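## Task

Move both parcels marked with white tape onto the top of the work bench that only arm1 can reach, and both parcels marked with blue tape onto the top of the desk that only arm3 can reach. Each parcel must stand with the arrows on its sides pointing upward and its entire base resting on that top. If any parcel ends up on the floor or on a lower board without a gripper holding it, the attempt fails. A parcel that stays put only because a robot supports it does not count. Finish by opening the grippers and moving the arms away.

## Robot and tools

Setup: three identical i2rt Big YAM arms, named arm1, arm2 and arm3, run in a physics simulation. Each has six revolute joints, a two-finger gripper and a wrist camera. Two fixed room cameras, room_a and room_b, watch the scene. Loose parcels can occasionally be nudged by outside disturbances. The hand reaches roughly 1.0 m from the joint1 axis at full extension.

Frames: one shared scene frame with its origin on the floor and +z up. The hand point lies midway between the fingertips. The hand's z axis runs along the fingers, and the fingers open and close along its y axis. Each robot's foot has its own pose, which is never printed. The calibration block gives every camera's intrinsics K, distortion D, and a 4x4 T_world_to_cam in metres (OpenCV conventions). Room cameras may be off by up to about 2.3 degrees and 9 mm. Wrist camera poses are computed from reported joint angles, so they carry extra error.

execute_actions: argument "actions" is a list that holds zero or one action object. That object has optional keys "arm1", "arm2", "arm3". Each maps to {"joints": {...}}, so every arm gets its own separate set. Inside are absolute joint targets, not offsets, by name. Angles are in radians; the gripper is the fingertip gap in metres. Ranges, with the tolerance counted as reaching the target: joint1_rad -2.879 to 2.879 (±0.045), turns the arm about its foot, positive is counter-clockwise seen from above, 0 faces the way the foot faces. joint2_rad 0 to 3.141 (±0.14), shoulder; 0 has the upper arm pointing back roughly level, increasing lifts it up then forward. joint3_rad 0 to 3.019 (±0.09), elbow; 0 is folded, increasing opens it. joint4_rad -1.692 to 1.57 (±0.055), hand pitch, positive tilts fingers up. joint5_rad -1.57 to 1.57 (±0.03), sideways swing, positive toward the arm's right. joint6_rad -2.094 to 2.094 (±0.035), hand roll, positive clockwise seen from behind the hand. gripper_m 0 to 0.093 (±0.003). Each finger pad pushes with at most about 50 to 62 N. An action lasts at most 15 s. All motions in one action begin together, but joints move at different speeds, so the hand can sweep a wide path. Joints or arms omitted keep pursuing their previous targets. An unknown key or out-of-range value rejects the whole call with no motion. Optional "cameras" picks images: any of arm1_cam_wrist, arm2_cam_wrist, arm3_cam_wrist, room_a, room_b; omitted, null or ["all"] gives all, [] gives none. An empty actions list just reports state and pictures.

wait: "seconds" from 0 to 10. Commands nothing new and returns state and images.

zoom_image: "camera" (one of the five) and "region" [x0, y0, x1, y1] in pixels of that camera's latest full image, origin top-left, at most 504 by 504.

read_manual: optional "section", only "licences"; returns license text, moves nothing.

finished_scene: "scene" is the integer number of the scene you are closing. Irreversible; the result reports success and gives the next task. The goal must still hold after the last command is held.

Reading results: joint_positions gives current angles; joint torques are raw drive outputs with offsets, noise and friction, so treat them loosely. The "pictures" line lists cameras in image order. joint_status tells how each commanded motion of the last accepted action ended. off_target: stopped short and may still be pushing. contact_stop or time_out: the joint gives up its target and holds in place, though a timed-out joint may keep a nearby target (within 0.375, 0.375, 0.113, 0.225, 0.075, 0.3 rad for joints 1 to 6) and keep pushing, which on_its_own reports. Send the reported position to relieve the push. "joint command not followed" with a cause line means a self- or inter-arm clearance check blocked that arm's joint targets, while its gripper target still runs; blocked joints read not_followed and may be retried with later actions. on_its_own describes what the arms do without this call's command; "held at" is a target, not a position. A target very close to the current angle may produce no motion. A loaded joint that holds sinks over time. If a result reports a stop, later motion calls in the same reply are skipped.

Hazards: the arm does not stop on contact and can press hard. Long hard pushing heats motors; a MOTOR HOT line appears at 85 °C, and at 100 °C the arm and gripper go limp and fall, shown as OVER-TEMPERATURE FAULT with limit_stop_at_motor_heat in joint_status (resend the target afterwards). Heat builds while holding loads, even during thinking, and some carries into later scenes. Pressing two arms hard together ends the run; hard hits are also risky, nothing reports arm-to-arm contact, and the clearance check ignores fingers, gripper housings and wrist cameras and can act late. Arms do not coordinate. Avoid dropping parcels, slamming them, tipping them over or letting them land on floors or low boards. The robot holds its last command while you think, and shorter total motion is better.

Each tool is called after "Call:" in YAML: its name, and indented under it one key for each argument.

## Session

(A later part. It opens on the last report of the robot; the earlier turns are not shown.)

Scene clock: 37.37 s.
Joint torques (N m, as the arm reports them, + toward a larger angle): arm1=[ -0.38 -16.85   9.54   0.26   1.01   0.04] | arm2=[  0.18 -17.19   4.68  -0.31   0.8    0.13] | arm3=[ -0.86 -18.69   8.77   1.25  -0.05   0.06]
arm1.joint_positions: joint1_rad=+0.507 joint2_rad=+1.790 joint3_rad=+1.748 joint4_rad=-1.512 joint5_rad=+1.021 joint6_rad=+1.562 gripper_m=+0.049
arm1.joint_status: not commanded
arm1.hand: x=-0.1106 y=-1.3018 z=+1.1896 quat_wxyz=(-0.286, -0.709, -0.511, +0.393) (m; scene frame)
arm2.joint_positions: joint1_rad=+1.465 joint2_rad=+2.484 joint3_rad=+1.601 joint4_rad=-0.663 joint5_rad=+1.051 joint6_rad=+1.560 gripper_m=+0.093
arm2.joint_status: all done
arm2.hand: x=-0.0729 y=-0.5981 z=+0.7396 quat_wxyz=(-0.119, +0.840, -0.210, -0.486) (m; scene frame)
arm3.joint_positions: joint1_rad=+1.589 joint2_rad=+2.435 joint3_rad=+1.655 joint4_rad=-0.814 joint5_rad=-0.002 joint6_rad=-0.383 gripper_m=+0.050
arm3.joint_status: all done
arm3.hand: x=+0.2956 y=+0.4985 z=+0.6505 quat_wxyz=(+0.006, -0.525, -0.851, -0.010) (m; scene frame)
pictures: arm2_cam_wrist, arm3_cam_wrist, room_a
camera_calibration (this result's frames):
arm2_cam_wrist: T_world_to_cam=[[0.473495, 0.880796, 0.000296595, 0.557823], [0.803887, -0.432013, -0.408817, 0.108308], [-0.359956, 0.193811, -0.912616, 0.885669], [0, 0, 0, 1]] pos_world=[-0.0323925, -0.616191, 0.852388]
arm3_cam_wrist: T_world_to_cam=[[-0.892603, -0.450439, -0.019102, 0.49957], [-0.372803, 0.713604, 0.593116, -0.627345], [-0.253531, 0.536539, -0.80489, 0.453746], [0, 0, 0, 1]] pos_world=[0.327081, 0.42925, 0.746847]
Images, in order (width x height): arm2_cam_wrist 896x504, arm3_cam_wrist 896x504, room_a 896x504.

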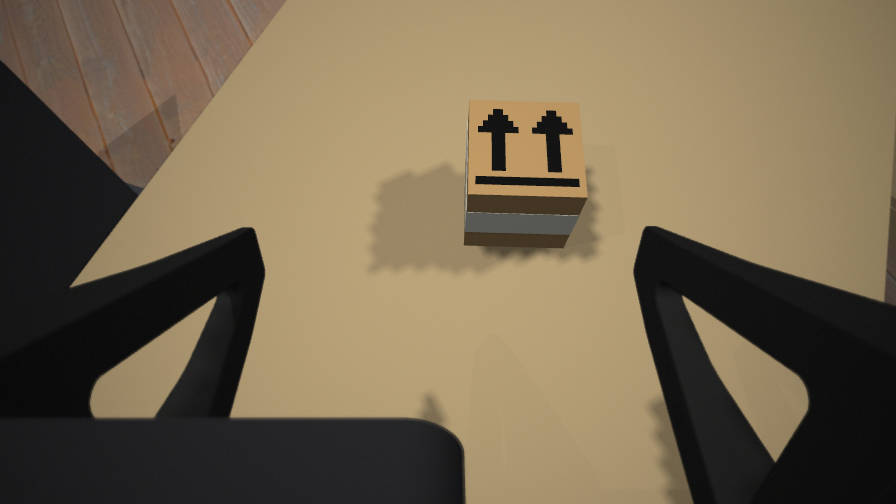

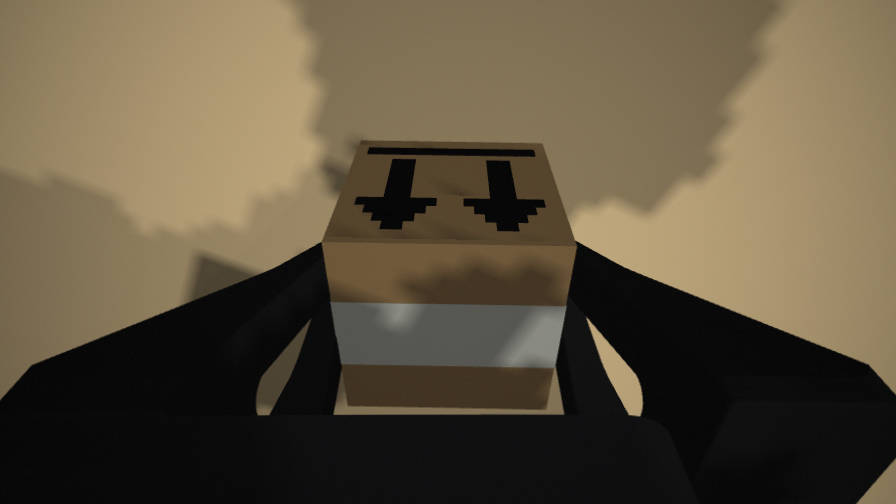

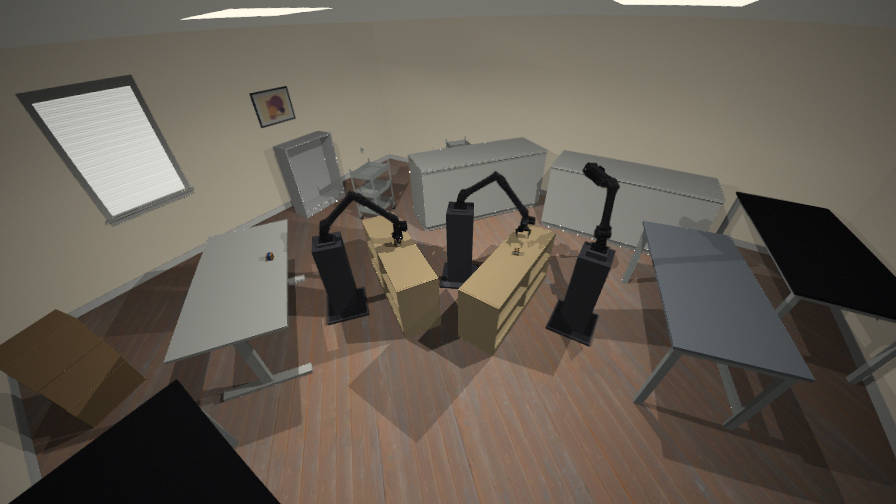

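Call:
execute_actions:
  actions:
    - {"arm1": {"joints": {"joint1_rad": 1.0}}, "arm2": {"joints": {"joint1_rad": 0.0, "joint2_rad": 2.0, "joint3_rad": 1.6, "joint4_rad": -1.17, "joint5_rad": 0, "joint6_rad": -0.39}}, "arm3": {"joints": {"joint2_rad": 2.435, "gripper_m": 0.093}}}
  cameras: ["arm3_cam_wrist", "room_a"]

Scene clock: 40.13 s.
Joint torques (N m, as the arm reports them, + toward a larger angle): arm1=[ -0.42 -17.     9.57   0.2    0.92   0.04] | arm2=[ -0.17 -16.94   6.88  -0.35   0.02  -0.16] | arm3=[ -0.88 -23.65   8.76   1.27  -0.05   0.05]
arm1.joint_positions: joint1_rad=+1.008 joint2_rad=+1.790 joint3_rad=+1.748 joint4_rad=-1.512 joint5_rad=+1.023 joint6_rad=+1.562 gripper_m=+0.049
arm1.joint_status: all done
arm1.hand: x=-0.0173 y=-1.0330 z=+1.1916 quat_wxyz=(-0.375, -0.561, -0.670, +0.309) (m; scene frame)
arm2.joint_positions: joint1_rad=-0.004 joint2_rad=+1.999 joint3_rad=+1.602 joint4_rad=-1.160 joint5_rad=+0.002 joint6_rad=-0.378 gripper_m=+0.093
arm2.joint_status: all done
arm2.hand: x=-0.2056 y=+0.0945 z=+0.9433 quat_wxyz=(-0.008, +1.000, -0.006, -0.002) (m; scene frame)
arm3.joint_positions: joint1_rad=+1.589 joint2_rad=+2.435 joint3_rad=+1.655 joint4_rad=-0.814 joint5_rad=-0.002 joint6_rad=-0.383 gripper_m=+0.093
arm3.joint_status: all done
arm3.hand: x=+0.2956 y=+0.4985 z=+0.6505 quat_wxyz=(+0.006, -0.525, -0.851, -0.010) (m; scene frame)
pictures: arm3_cam_wrist, room_a
camera_calibration (this result's frames):
arm3_cam_wrist: T_world_to_cam=[[-0.892603, -0.450439, -0.019102, 0.49957], [-0.372803, 0.713604, 0.593116, -0.627345], [-0.253531, 0.536539, -0.80489, 0.453746], [0, 0, 0, 1]] pos_world=[0.327081, 0.42925, 0.746847]
Images, in order (width x height): arm3_cam_wrist 896x504, room_a 896x504.

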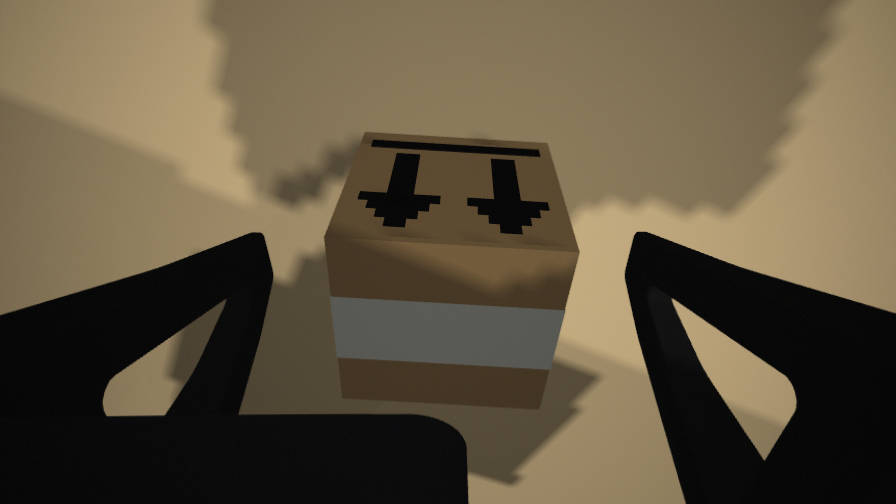

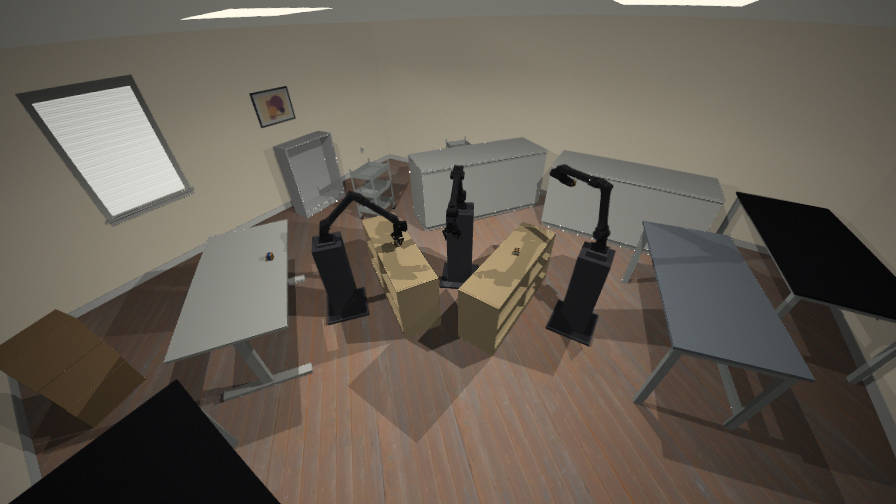

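Call:
execute_actions:
  actions:
    - {"arm1": {"joints": {"joint1_rad": 2.106, "joint2_rad": 2.625, "joint3_rad": 1.892, "joint4_rad": -0.81}}, "arm2": {"joints": {"joint1_rad": -0.6}}, "arm3": {"joints": {"joint2_rad": 1.2}}}
  cameras: ["arm1_cam_wrist", "room_a", "room_b"]

Scene clock: 42.57 s.
Joint torques (N m, as the arm reports them, + toward a larger angle): arm1=[  0.34 -25.15   7.34   0.77   0.98   0.03] | arm2=[ -0.72 -16.3    6.95  -0.34   0.07  -0.11] | arm3=[-0.83 -7.53  9.83  2.55 -0.02  0.09]
arm1.joint_positions: joint1_rad=+2.106 joint2_rad=+2.639 joint3_rad=+1.876 joint4_rad=-0.817 joint5_rad=+1.021 joint6_rad=+1.563 gripper_m=+0.049
arm1.joint_status: all done
arm1.hand: x=-0.2565 y=-0.3931 z=+0.7164 quat_wxyz=(-0.481, -0.125, -0.865, +0.076) (m; scene frame)
arm2.joint_positions: joint1_rad=-0.595 joint2_rad=+1.999 joint3_rad=+1.602 joint4_rad=-1.160 joint5_rad=+0.001 joint6_rad=-0.381 gripper_m=+0.093
arm2.joint_status: all done
arm2.hand: x=+0.0148 y=+0.3629 z=+0.9472 quat_wxyz=(-0.010, +0.955, -0.296, -0.002) (m; scene frame)
arm3.joint_positions: joint1_rad=+1.589 joint2_rad=+1.185 joint3_rad=+1.683 joint4_rad=-0.805 joint5_rad=-0.002 joint6_rad=-0.383 gripper_m=+0.093
arm3.joint_status: all done
arm3.hand: x=+0.2859 y=+0.6059 z=+1.4555 quat_wxyz=(-0.352, -0.423, -0.687, +0.475) (m; scene frame)
pictures: arm1_cam_wrist, room_a, room_b
camera_calibration (this result's frames):
arm1_cam_wrist: T_world_to_cam=[[-0.294212, -0.95574, 0.000473491, -0.452462], [-0.883338, 0.271734, -0.381935, 0.157092], [0.364902, -0.112788, -0.924189, 0.83297], [0, 0, 0, 1]] pos_world=[-0.298306, -0.381174, 0.830035]
Images, in order (width x height): arm1_cam_wrist 896x504, room_a 896x504, room_b 896x504.

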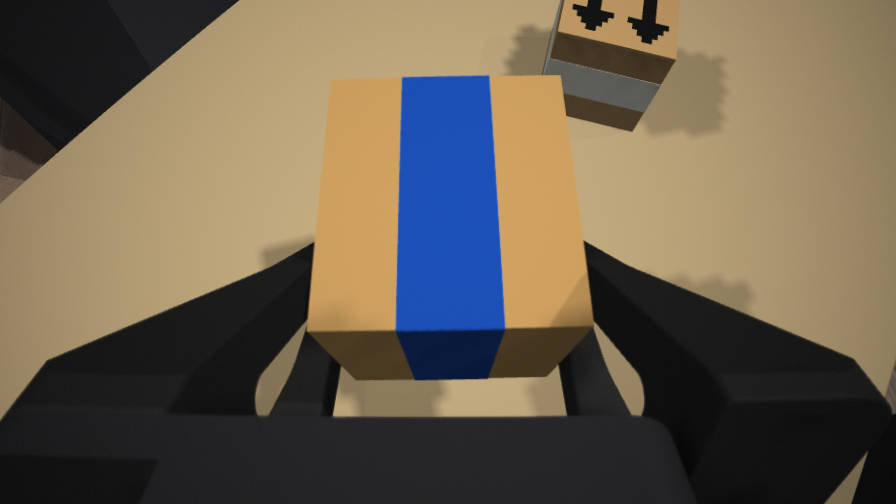

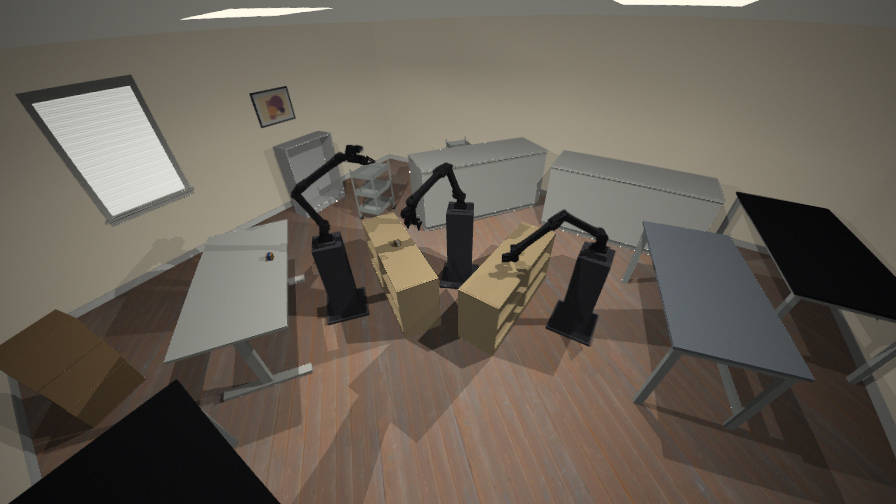

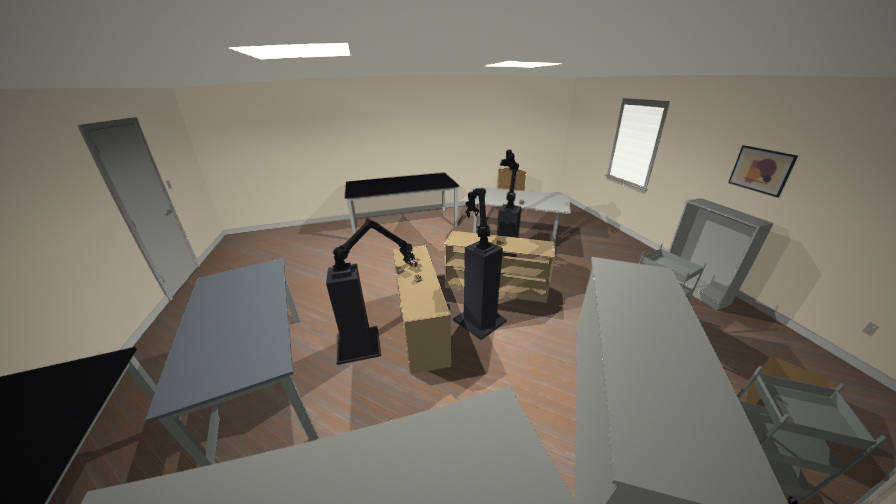

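Call:
execute_actions:
  actions:
    - {"arm1": {"joints": {"joint2_rad": 2.765, "joint3_rad": 1.965, "joint4_rad": -0.757}}, "arm2": {"joints": {"joint1_rad": -1.10, "joint2_rad": 2.445, "joint3_rad": 1.705, "joint4_rad": -0.80}}, "arm3": {"joints": {"joint2_rad": 0.9, "joint3_rad": 1.3, "joint4_rad": -1.3, "joint6_rad": 0}}}
  cameras: ["arm1_cam_wrist", "arm2_cam_wrist", "room_a"]

Scene clock: 45.33 s.
Joint torques (N m, as the arm reports them, + toward a larger angle): arm1=[  0.27 -22.63   7.21   0.7    0.94   0.04] | arm2=[ -1.1  -19.27   7.04   0.41   0.09  -0.1 ] | arm3=[-0.88 -2.67  9.88  1.84 -0.01  0.1 ]
arm1.joint_positions: joint1_rad=+2.106 joint2_rad=+2.744 joint3_rad=+1.946 joint4_rad=-0.761 joint5_rad=+1.022 joint6_rad=+1.563 gripper_m=+0.049
arm1.joint_status: all done
arm1.hand: x=-0.2551 y=-0.3879 z=+0.6681 quat_wxyz=(-0.482, -0.130, -0.864, +0.066) (m; scene frame)
arm2.joint_positions: joint1_rad=-1.100 joint2_rad=+2.449 joint3_rad=+1.687 joint4_rad=-0.810 joint5_rad=+0.000 joint6_rad=-0.381 gripper_m=+0.093
arm2.joint_status: all done
arm2.hand: x=+0.2951 y=+0.4990 z=+0.7079 quat_wxyz=(-0.005, +0.851, -0.525, +0.002) (m; scene frame)
arm3.joint_positions: joint1_rad=+1.589 joint2_rad=+0.888 joint3_rad=+1.301 joint4_rad=-1.290 joint5_rad=-0.002 joint6_rad=-0.008 gripper_m=+0.093
arm3.joint_status: all done
arm3.hand: x=+0.2719 y=+0.7748 z=+1.2717 quat_wxyz=(-0.250, -0.634, -0.695, +0.230) (m; scene frame)
pictures: arm1_cam_wrist, arm2_cam_wrist, room_a
camera_calibration (this result's frames):
arm1_cam_wrist: T_world_to_cam=[[-0.294242, -0.955503, -0.0208886, -0.432744], [-0.88064, 0.27955, -0.382525, 0.142615], [0.371343, -0.0941594, -0.923709, 0.796968], [0, 0, 0, 1]] pos_world=[-0.297688, -0.378315, 0.781681]
arm2_cam_wrist: T_world_to_cam=[[0.89311, 0.449454, 0.0186216, -0.504324], [0.355094, -0.729811, 0.584195, -0.148441], [0.276159, -0.515138, -0.811399, 0.871025], [0, 0, 0, 1]] pos_world=[0.262586, 0.567035, 0.802859]
Images, in order (width x height): arm1_cam_wrist 896x504, arm2_cam_wrist 896x504, room_a 896x504.

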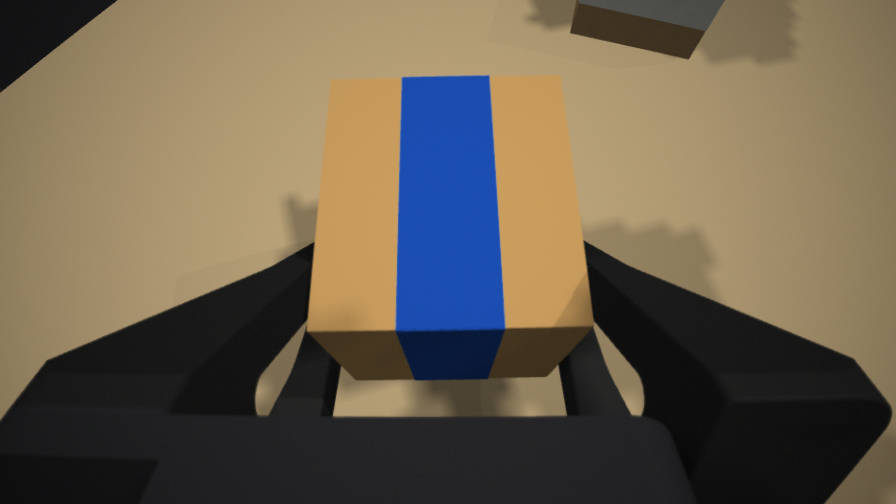

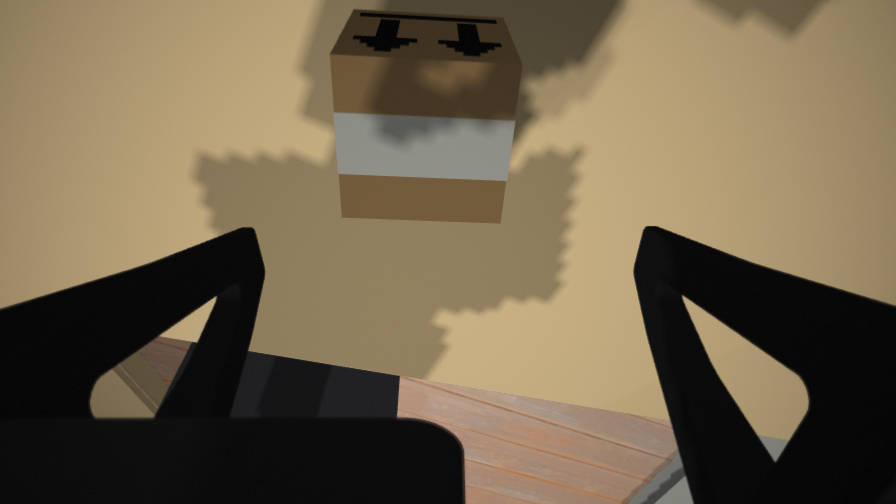

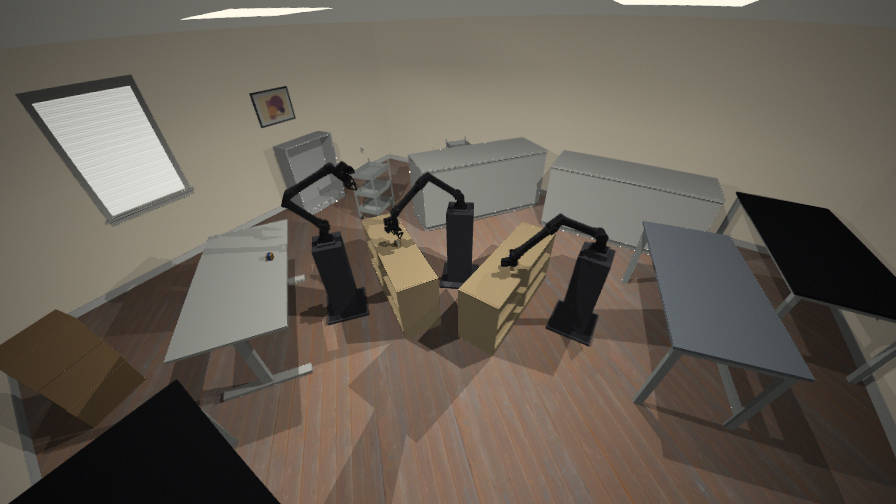

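Call:
execute_actions:
  actions:
    - {"arm1": {"joints": {"joint2_rad": 2.805, "joint4_rad": -0.735}}, "arm2": {"joints": {"joint1_rad": -1.08, "joint2_rad": 2.593, "joint3_rad": 1.797, "joint4_rad": -0.74, "joint6_rad": -0.32}}}
  cameras: ["arm1_cam_wrist", "arm2_cam_wrist"]

Scene clock: 46.83 s.
Joint torques (N m, as the arm reports them, + toward a larger angle): arm1=[  0.37 -21.28   7.1    0.81   0.95   0.03] | arm2=[ -0.36 -19.8    6.9    0.08   0.09   0.16] | arm3=[-0.92 -2.7   9.9   1.88 -0.02  0.11]
arm1.joint_positions: joint1_rad=+2.106 joint2_rad=+2.770 joint3_rad=+1.946 joint4_rad=-0.743 joint5_rad=+1.022 joint6_rad=+1.563 gripper_m=+0.049
arm1.joint_status: all done
arm1.hand: x=-0.2570 y=-0.3938 z=+0.6517 quat_wxyz=(-0.482, -0.128, -0.864, +0.069) (m; scene frame)
arm2.joint_positions: joint1_rad=-1.083 joint2_rad=+2.599 joint3_rad=+1.776 joint4_rad=-0.744 joint5_rad=+0.000 joint6_rad=-0.331 gripper_m=+0.093
arm2.joint_status: all done
arm2.hand: x=+0.2837 y=+0.5076 z=+0.6394 quat_wxyz=(-0.007, +0.842, -0.539, +0.000) (m; scene frame)
arm3.joint_positions: joint1_rad=+1.589 joint2_rad=+0.888 joint3_rad=+1.301 joint4_rad=-1.290 joint5_rad=-0.002 joint6_rad=-0.008 gripper_m=+0.093
arm3.joint_status: not commanded
arm3.hand: x=+0.2719 y=+0.7748 z=+1.2717 quat_wxyz=(-0.250, -0.634, -0.695, +0.230) (m; scene frame)
pictures: arm1_cam_wrist, arm2_cam_wrist
camera_calibration (this result's frames):
arm1_cam_wrist: T_world_to_cam=[[-0.294246, -0.955632, -0.0136417, -0.444009], [-0.881461, 0.276869, -0.382584, 0.135103], [0.369386, -0.100549, -0.92382, 0.779023], [0, 0, 0, 1]] pos_world=[-0.29932, -0.383385, 0.765308]
arm2_cam_wrist: T_world_to_cam=[[0.907205, 0.42021, 0.0200555, -0.486795], [0.331668, -0.743748, 0.580375, -0.0819487], [0.258796, -0.519867, -0.814102, 0.83202], [0, 0, 0, 1]] pos_world=[0.253479, 0.576147, 0.734673]
Images, in order (width x height): arm1_cam_wrist 896x504, arm2_cam_wrist 896x504.

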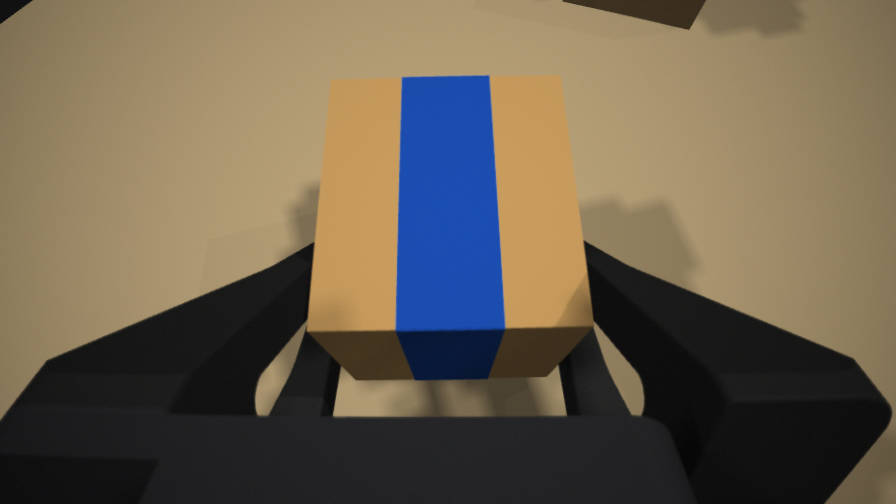

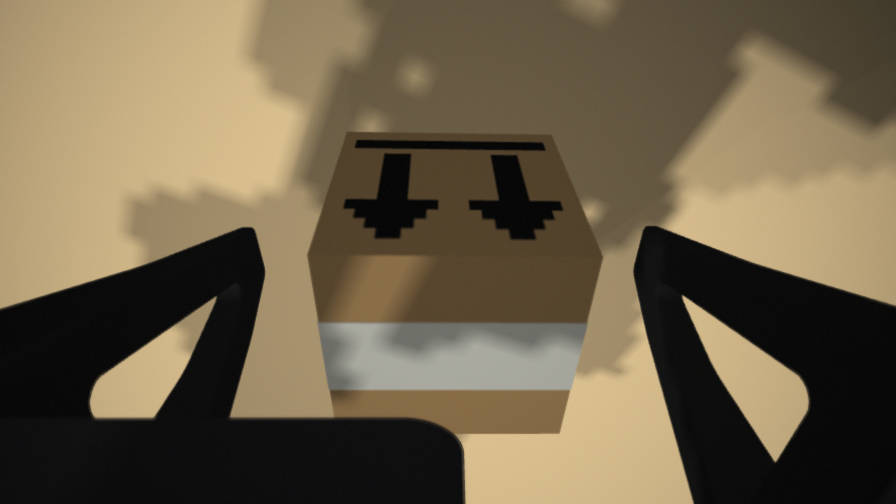

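Call:
execute_actions:
  actions:
    - {"arm1": {"joints": {"joint2_rad": 2.83}}, "arm2": {"joints": {"gripper_m": 0.035}}}
  cameras: ["arm1_cam_wrist", "arm2_cam_wrist"]

Scene clock: 47.57 s.
Joint torques (N m, as the arm reports them, + toward a larger angle): arm1=[  0.18 -19.87   7.06   0.76   0.61  -0.01] | arm2=[ -0.24 -19.81   6.85   0.25   0.09   0.14] | arm3=[-0.92 -2.72  9.89  1.87 -0.02  0.11]
arm1.joint_positions: joint1_rad=+2.106 joint2_rad=+2.778 joint3_rad=+1.946 joint4_rad=-0.741 joint5_rad=+1.029 joint6_rad=+1.566 gripper_m=+0.049
arm1.joint_status: all done
arm1.hand: x=-0.2571 y=-0.3966 z=+0.6477 quat_wxyz=(-0.485, -0.128, -0.862, +0.072) (m; scene frame)
arm2.joint_positions: joint1_rad=-1.083 joint2_rad=+2.599 joint3_rad=+1.776 joint4_rad=-0.744 joint5_rad=+0.000 joint6_rad=-0.331 gripper_m=+0.049
arm2.joint_status: gripper_m off_target (ended at +0.049, target +0.035)
arm2.hand: x=+0.2837 y=+0.5076 z=+0.6394 quat_wxyz=(-0.007, +0.842, -0.539, +0.000) (m; scene frame)
arm3.joint_positions: joint1_rad=+1.589 joint2_rad=+0.888 joint3_rad=+1.301 joint4_rad=-1.290 joint5_rad=-0.002 joint6_rad=-0.008 gripper_m=+0.093
arm3.joint_status: not commanded
arm3.hand: x=+0.2719 y=+0.7748 z=+1.2717 quat_wxyz=(-0.250, -0.634, -0.695, +0.230) (m; scene frame)
pictures: arm1_cam_wrist, arm2_cam_wrist
camera_calibration (this result's frames):
arm1_cam_wrist: T_world_to_cam=[[-0.295908, -0.955163, -0.0101027, -0.449303], [-0.878548, 0.276294, -0.389634, 0.139291], [0.374955, -0.10642, -0.920914, 0.772334], [0, 0, 0, 1]] pos_world=[-0.300169, -0.385451, 0.760987]
arm2_cam_wrist: T_world_to_cam=[[0.907366, 0.419864, 0.0200529, -0.486663], [0.331387, -0.743877, 0.580371, -0.0818013], [0.258594, -0.519963, -0.814105, 0.832128], [0, 0, 0, 1]] pos_world=[0.253506, 0.576158, 0.734674]
Images, in order (width x height): arm1_cam_wrist 896x504, arm2_cam_wrist 896x504.

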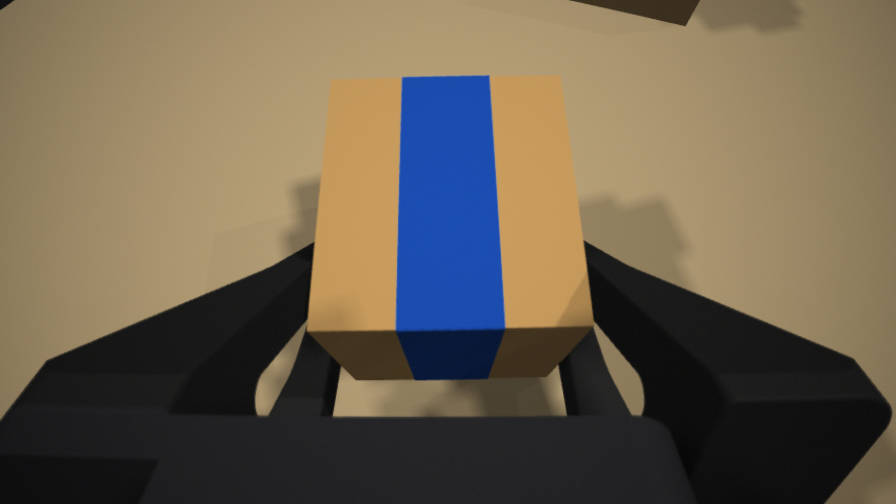

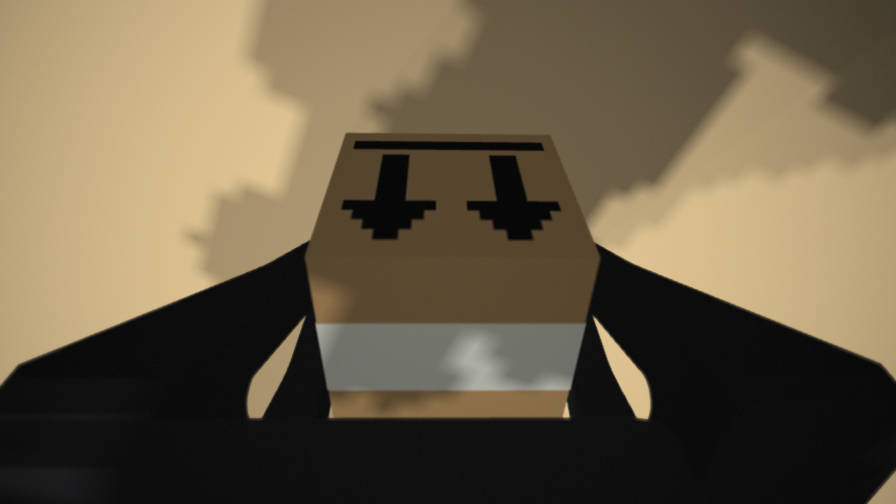

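Call:
execute_actions:
  actions:
    - {"arm1": {"joints": {"joint2_rad": 2.778, "gripper_m": 0.093}}, "arm2": {"joints": {"joint2_rad": 2.25}}}
  cameras: ["arm1_cam_wrist", "room_a"]

Scene clock: 49.23 s.
Joint torques (N m, as the arm reports them, + toward a larger angle): arm1=[  0.11 -24.52   7.04   0.71   0.6   -0.01] | arm2=[ -0.25 -19.58   7.66   0.76   0.1    0.15] | arm3=[-0.88 -2.71  9.88  1.86 -0.02  0.1 ]
arm1.joint_positions: joint1_rad=+2.106 joint2_rad=+2.778 joint3_rad=+1.946 joint4_rad=-0.741 joint5_rad=+1.029 joint6_rad=+1.566 gripper_m=+0.093
arm1.joint_status: all done
arm1.hand: x=-0.2571 y=-0.3966 z=+0.6477 quat_wxyz=(-0.485, -0.128, -0.862, +0.072) (m; scene frame)
arm2.joint_positions: joint1_rad=-1.083 joint2_rad=+2.254 joint3_rad=+1.792 joint4_rad=-0.743 joint5_rad=+0.000 joint6_rad=-0.331 gripper_m=+0.049
arm2.joint_status: all done
arm2.hand: x=+0.2714 y=+0.6067 z=+0.8793 quat_wxyz=(-0.148, +0.828, -0.529, -0.111) (m; scene frame)
arm3.joint_positions: joint1_rad=+1.589 joint2_rad=+0.888 joint3_rad=+1.301 joint4_rad=-1.290 joint5_rad=-0.002 joint6_rad=-0.008 gripper_m=+0.093
arm3.joint_status: not commanded
arm3.hand: x=+0.2719 y=+0.7748 z=+1.2717 quat_wxyz=(-0.250, -0.634, -0.695, +0.230) (m; scene frame)
pictures: arm1_cam_wrist, room_a
camera_calibration (this result's frames):
arm1_cam_wrist: T_world_to_cam=[[-0.295908, -0.955163, -0.0101027, -0.449303], [-0.878548, 0.276294, -0.389634, 0.139291], [0.374955, -0.10642, -0.920914, 0.772334], [0, 0, 0, 1]] pos_world=[-0.300169, -0.385451, 0.760987]
Images, in order (width x height): arm1_cam_wrist 896x504, room_a 896x504.

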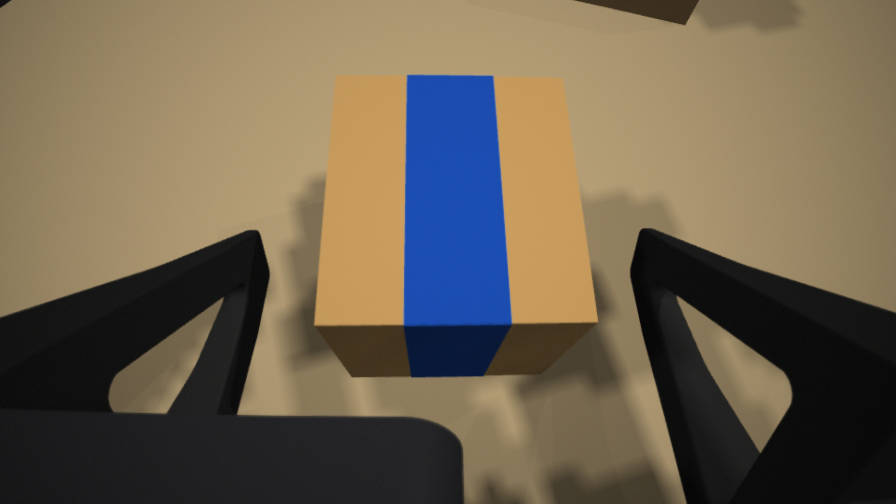

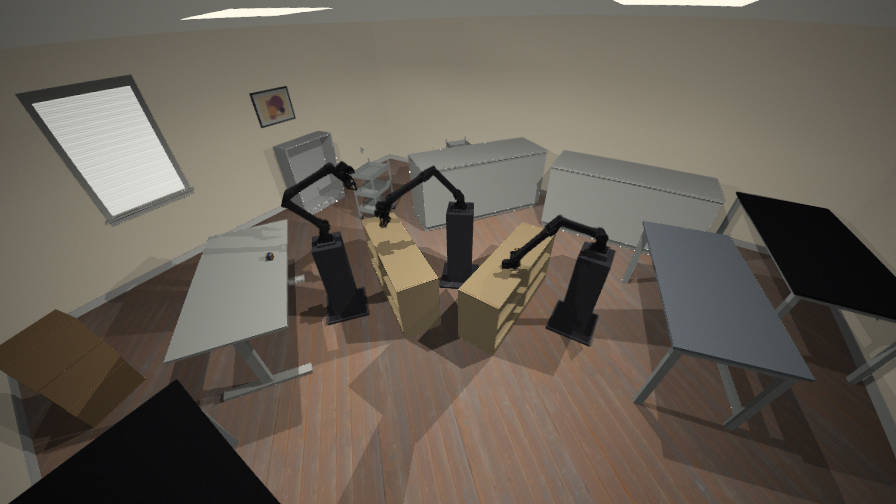

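Call:
execute_actions:
  actions:
    - {"arm1": {"joints": {"joint2_rad": 2.63, "joint3_rad": 1.875, "joint4_rad": -0.82}}, "arm2": {"joints": {"joint1_rad": -0.2, "joint2_rad": 2.0, "joint3_rad": 1.6, "joint4_rad": -1.17}}}
  cameras: ["arm1_cam_wrist", "room_a"]

Scene clock: 51.90 s.
Joint torques (N m, as the arm reports them, + toward a larger angle): arm1=[  0.28 -22.91   6.62   0.3    0.62   0.  ] | arm2=[ -0.16 -15.86   6.76  -0.36   0.17   0.12] | arm3=[-0.87 -2.71  9.88  1.84 -0.02  0.11]
arm1.joint_positions: joint1_rad=+2.106 joint2_rad=+2.614 joint3_rad=+1.870 joint4_rad=-0.814 joint5_rad=+1.029 joint6_rad=+1.566 gripper_m=+0.093
arm1.joint_status: all done
arm1.hand: x=-0.2541 y=-0.3882 z=+0.7320 quat_wxyz=(-0.486, -0.132, -0.862, +0.066) (m; scene frame)
arm2.joint_positions: joint1_rad=-0.205 joint2_rad=+1.992 joint3_rad=+1.604 joint4_rad=-1.159 joint5_rad=-0.001 joint6_rad=-0.329 gripper_m=+0.050
arm2.joint_status: all done
arm2.hand: x=-0.1508 y=+0.2003 z=+0.9493 quat_wxyz=(-0.009, +0.991, -0.131, -0.007) (m; scene frame)
arm3.joint_positions: joint1_rad=+1.589 joint2_rad=+0.888 joint3_rad=+1.301 joint4_rad=-1.290 joint5_rad=-0.002 joint6_rad=-0.008 gripper_m=+0.093
arm3.joint_status: not commanded
arm3.hand: x=+0.2719 y=+0.7748 z=+1.2717 quat_wxyz=(-0.250, -0.634, -0.695, +0.230) (m; scene frame)
pictures: arm1_cam_wrist, room_a
camera_calibration (this result's frames):
arm1_cam_wrist: T_world_to_cam=[[-0.2959, -0.954902, -0.0245963, -0.428874], [-0.876876, 0.281754, -0.389491, 0.174856], [0.378856, -0.0936824, -0.920702, 0.855466], [0, 0, 0, 1]] pos_world=[-0.297675, -0.378657, 0.845186]
Images, in order (width x height): arm1_cam_wrist 896x504, room_a 896x504.

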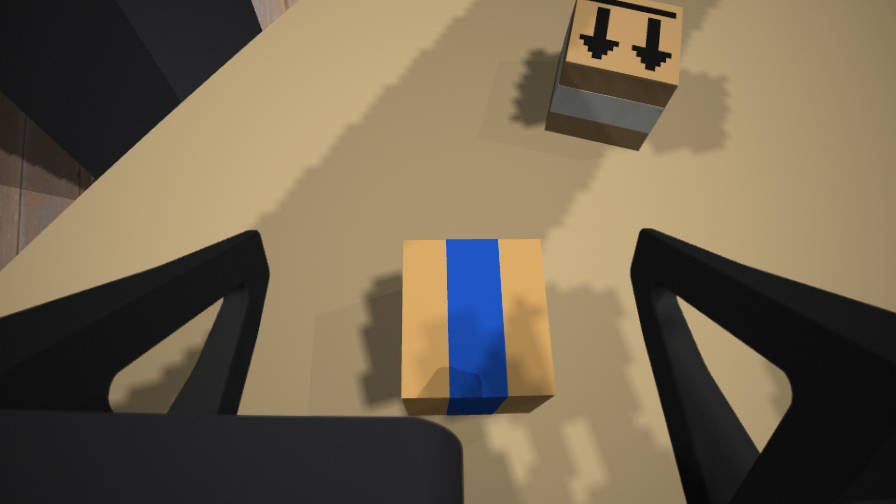

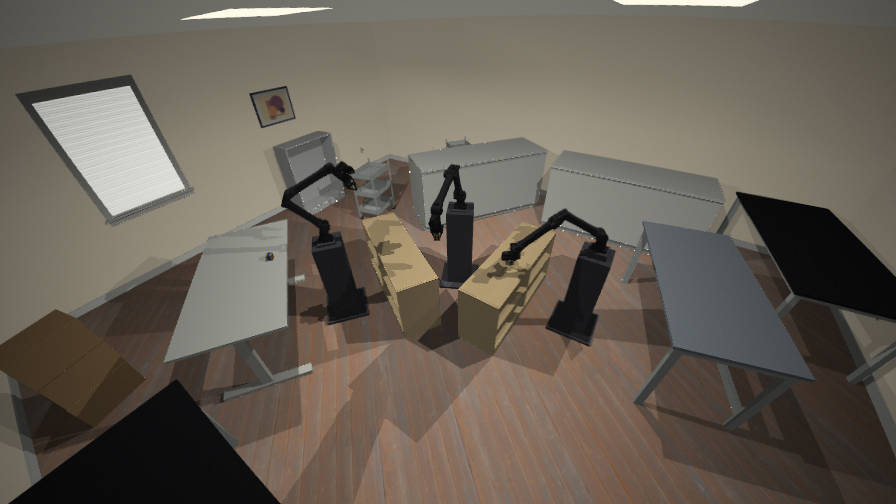

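Call:
execute_actions:
  actions:
    - {"arm1": {"joints": {"joint1_rad": 1.88, "joint3_rad": 1.77, "joint4_rad": -0.72, "joint5_rad": 1.053}}}
  cameras: ["arm1_cam_wrist"]

Scene clock: 53.43 s.
Joint torques (N m, as the arm reports them, + toward a larger angle): arm1=[  0.29 -21.97   5.6    0.77   0.84   0.  ] | arm2=[ -0.12 -15.8    6.79  -0.37   0.16   0.12] | arm3=[-0.92 -2.68  9.89  1.85 -0.02  0.1 ]
arm1.joint_positions: joint1_rad=+1.879 joint2_rad=+2.614 joint3_rad=+1.770 joint4_rad=-0.727 joint5_rad=+1.051 joint6_rad=+1.566 gripper_m=+0.093
arm1.joint_status: all done
arm1.hand: x=-0.1421 y=-0.5055 z=+0.7073 quat_wxyz=(-0.482, -0.224, -0.837, +0.129) (m; scene frame)
arm2.joint_positions: joint1_rad=-0.205 joint2_rad=+1.992 joint3_rad=+1.604 joint4_rad=-1.159 joint5_rad=-0.001 joint6_rad=-0.329 gripper_m=+0.050
arm2.joint_status: not commanded
arm2.hand: x=-0.1508 y=+0.2003 z=+0.9493 quat_wxyz=(-0.009, +0.991, -0.131, -0.007) (m; scene frame)
arm3.joint_positions: joint1_rad=+1.589 joint2_rad=+0.888 joint3_rad=+1.301 joint4_rad=-1.290 joint5_rad=-0.002 joint6_rad=-0.008 gripper_m=+0.093
arm3.joint_status: not commanded
arm3.hand: x=+0.2719 y=+0.7748 z=+1.2717 quat_wxyz=(-0.250, -0.634, -0.695, +0.230) (m; scene frame)
pictures: arm1_cam_wrist
camera_calibration (this result's frames):
arm1_cam_wrist: T_world_to_cam=[[-0.503485, -0.863945, -0.0101003, -0.502123], [-0.786548, 0.463155, -0.408449, 0.41447], [0.357556, -0.197704, -0.912725, 0.718078], [0, 0, 0, 1]] pos_world=[-0.183564, -0.483804, 0.819626]
Images, in order (width x height): arm1_cam_wrist 896x504.

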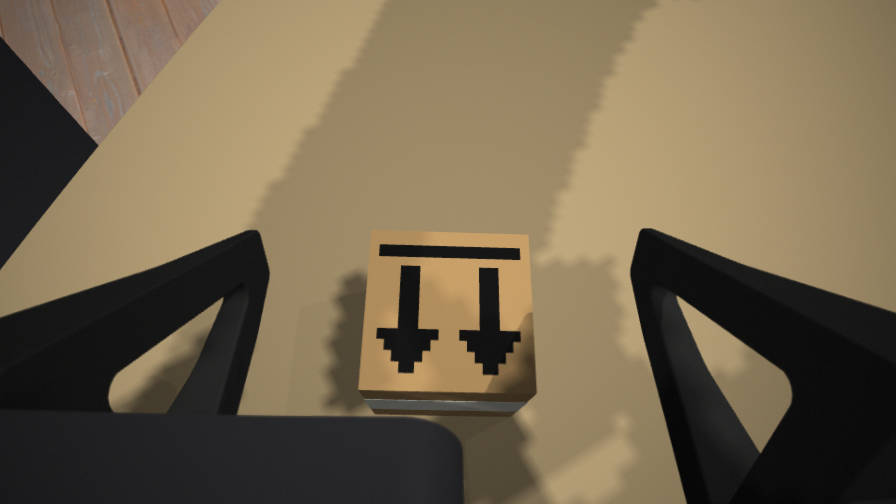

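Call:
execute_actions:
  actions:
    - {"arm1": {"joints": {"joint2_rad": 2.76, "joint3_rad": 1.867, "joint4_rad": -0.672}}}
  cameras: ["arm1_cam_wrist"]

Scene clock: 54.83 s.
Joint torques (N m, as the arm reports them, + toward a larger angle): arm1=[  0.41 -21.51   6.54   0.65   0.85   0.  ] | arm2=[ -0.11 -15.8    6.79  -0.35   0.17   0.13] | arm3=[-0.88 -2.68  9.89  1.85 -0.02  0.1 ]
arm1.joint_positions: joint1_rad=+1.879 joint2_rad=+2.738 joint3_rad=+1.848 joint4_rad=-0.676 joint5_rad=+1.051 joint6_rad=+1.566 gripper_m=+0.093
arm1.joint_status: all done
arm1.hand: x=-0.1416 y=-0.5039 z=+0.6506 quat_wxyz=(-0.483, -0.225, -0.837, +0.126) (m; scene frame)
arm2.joint_positions: joint1_rad=-0.205 joint2_rad=+1.992 joint3_rad=+1.604 joint4_rad=-1.159 joint5_rad=-0.001 joint6_rad=-0.329 gripper_m=+0.050
arm2.joint_status: not commanded
arm2.hand: x=-0.1508 y=+0.2003 z=+0.9493 quat_wxyz=(-0.009, +0.991, -0.131, -0.007) (m; scene frame)
arm3.joint_positions: joint1_rad=+1.589 joint2_rad=+0.888 joint3_rad=+1.301 joint4_rad=-1.290 joint5_rad=-0.002 joint6_rad=-0.008 gripper_m=+0.093
arm3.joint_status: not commanded
arm3.hand: x=+0.2719 y=+0.7748 z=+1.2717 quat_wxyz=(-0.250, -0.634, -0.695, +0.230) (m; scene frame)
pictures: arm1_cam_wrist
camera_calibration (this result's frames):
arm1_cam_wrist: T_world_to_cam=[[-0.503475, -0.863851, -0.0165847, -0.496743], [-0.785204, 0.465477, -0.408395, 0.392323], [0.360512, -0.192594, -0.912655, 0.669409], [0, 0, 0, 1]] pos_world=[-0.183374, -0.482805, 0.762924]
Images, in order (width x height): arm1_cam_wrist 896x504.

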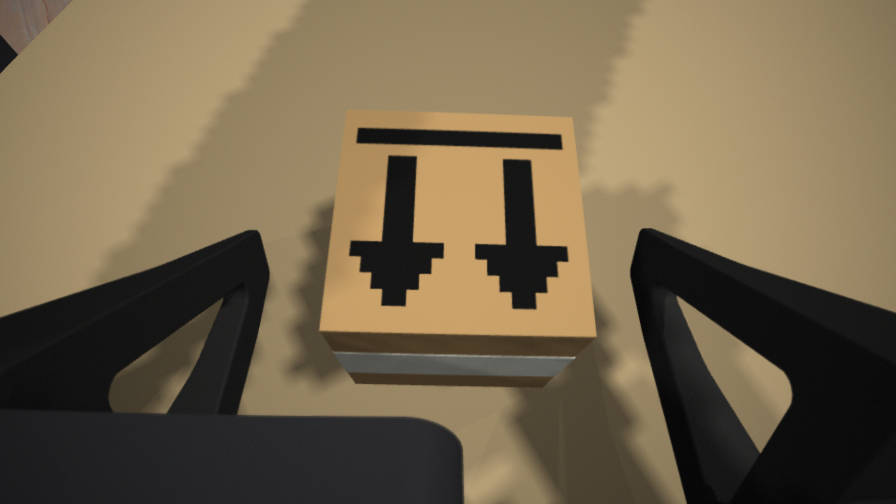

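Call:
execute_actions:
  actions:
    - {"arm1": {"joints": {"joint2_rad": 2.738, "gripper_m": 0.035}}}
  cameras: []

Call:
execute_actions:
  actions:
    - {"arm1": {"joints": {"joint2_rad": 1.9, "joint4_rad": -1.0}}}
  cameras: ["arm1_cam_wrist", "room_a"]

Scene clock: 55.57 s.
Joint torques (N m, as the arm reports them, + toward a larger angle): arm1=[  0.43 -23.43   6.68   0.63   0.8    0.  ] | arm2=[ -0.18 -15.78   6.79  -0.37   0.16   0.13] | arm3=[-0.84 -2.71  9.88  1.85 -0.02  0.1 ]
arm1.joint_positions: joint1_rad=+1.879 joint2_rad=+2.738 joint3_rad=+1.848 joint4_rad=-0.676 joint5_rad=+1.052 joint6_rad=+1.567 gripper_m=+0.049
arm1.joint_status: gripper_m off_target (ended at +0.049, target +0.035); the others done
arm1.hand: x=-0.1415 y=-0.5039 z=+0.6508 quat_wxyz=(-0.483, -0.225, -0.836, +0.126) (m; scene frame)
arm2.joint_positions: joint1_rad=-0.205 joint2_rad=+1.992 joint3_rad=+1.604 joint4_rad=-1.159 joint5_rad=-0.001 joint6_rad=-0.329 gripper_m=+0.050
arm2.joint_status: not commanded
arm2.hand: x=-0.1508 y=+0.2003 z=+0.9493 quat_wxyz=(-0.009, +0.991, -0.131, -0.007) (m; scene frame)
arm3.joint_positions: joint1_rad=+1.589 joint2_rad=+0.888 joint3_rad=+1.301 joint4_rad=-1.290 joint5_rad=-0.002 joint6_rad=-0.008 gripper_m=+0.093
arm3.joint_status: not commanded
arm3.hand: x=+0.2719 y=+0.7748 z=+1.2717 quat_wxyz=(-0.250, -0.634, -0.695, +0.230) (m; scene frame)
pictures: none
No camera images: the call's "cameras" was empty. Leave "cameras" out to get every camera's image.

Scene clock: 57.37 s.
Joint torques (N m, as the arm reports them, + toward a larger angle): arm1=[  0.38 -18.42   9.6    0.95   0.6   -0.06] | arm2=[ -0.19 -15.78   6.76  -0.34   0.16   0.13] | arm3=[-0.86 -2.7   9.87  1.85 -0.02  0.1 ]
arm1.joint_positions: joint1_rad=+1.879 joint2_rad=+1.882 joint3_rad=+1.864 joint4_rad=-0.994 joint5_rad=+1.054 joint6_rad=+1.567 gripper_m=+0.049
arm1.joint_status: all done
arm1.hand: x=-0.1246 y=-0.4817 z=+1.2186 quat_wxyz=(-0.527, -0.350, -0.767, -0.106) (m; scene frame)
arm2.joint_positions: joint1_rad=-0.205 joint2_rad=+1.992 joint3_rad=+1.604 joint4_rad=-1.159 joint5_rad=-0.001 joint6_rad=-0.329 gripper_m=+0.050
arm2.joint_status: not commanded
arm2.hand: x=-0.1508 y=+0.2003 z=+0.9493 quat_wxyz=(-0.009, +0.991, -0.131, -0.007) (m; scene frame)
arm3.joint_positions: joint1_rad=+1.589 joint2_rad=+0.888 joint3_rad=+1.301 joint4_rad=-1.290 joint5_rad=-0.002 joint6_rad=-0.008 gripper_m=+0.093
arm3.joint_status: not commanded
arm3.hand: x=+0.2719 y=+0.7748 z=+1.2717 quat_wxyz=(-0.250, -0.634, -0.695, +0.230) (m; scene frame)
pictures: arm1_cam_wrist, room_a
camera_calibration (this result's frames):
arm1_cam_wrist: T_world_to_cam=[[-0.427187, -0.725442, -0.539672, 0.254006], [-0.674775, 0.653078, -0.343756, 0.652696], [0.601823, 0.217309, -0.768496, 1.23779], [0, 0, 0, 1]] pos_world=[-0.196002, -0.510978, 1.31269]
Images, in order (width x height): arm1_cam_wrist 896x504, room_a 896x504.

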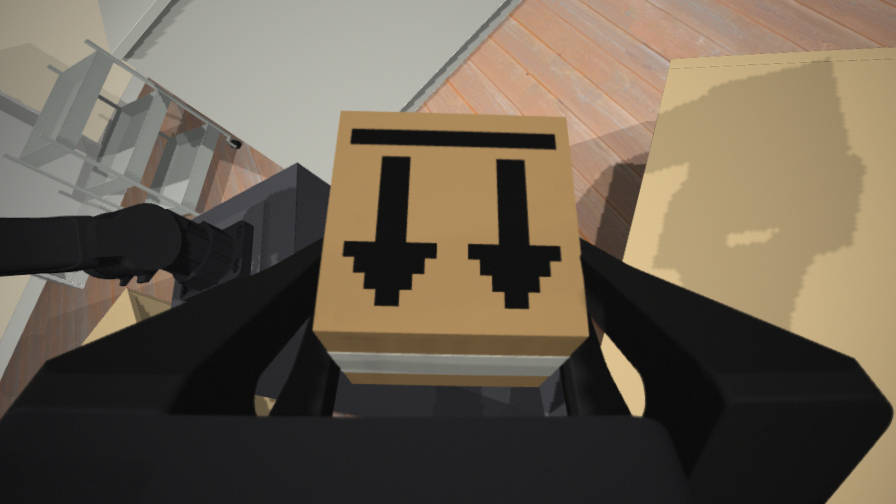

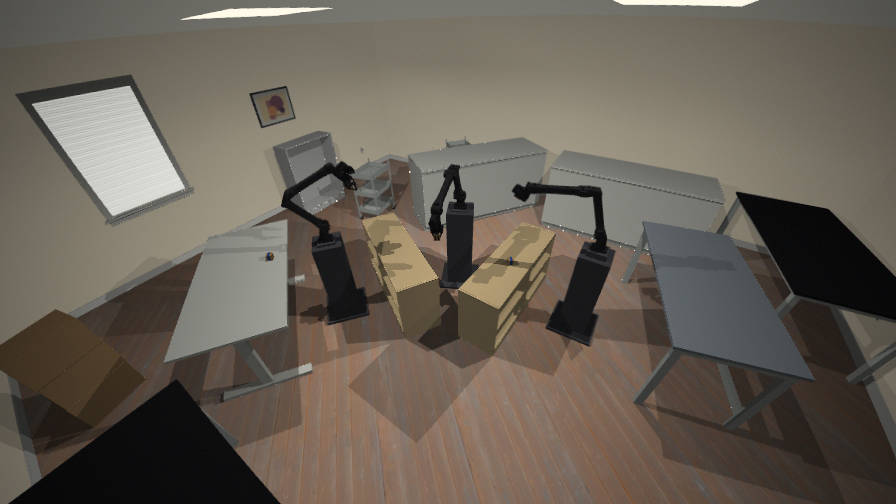

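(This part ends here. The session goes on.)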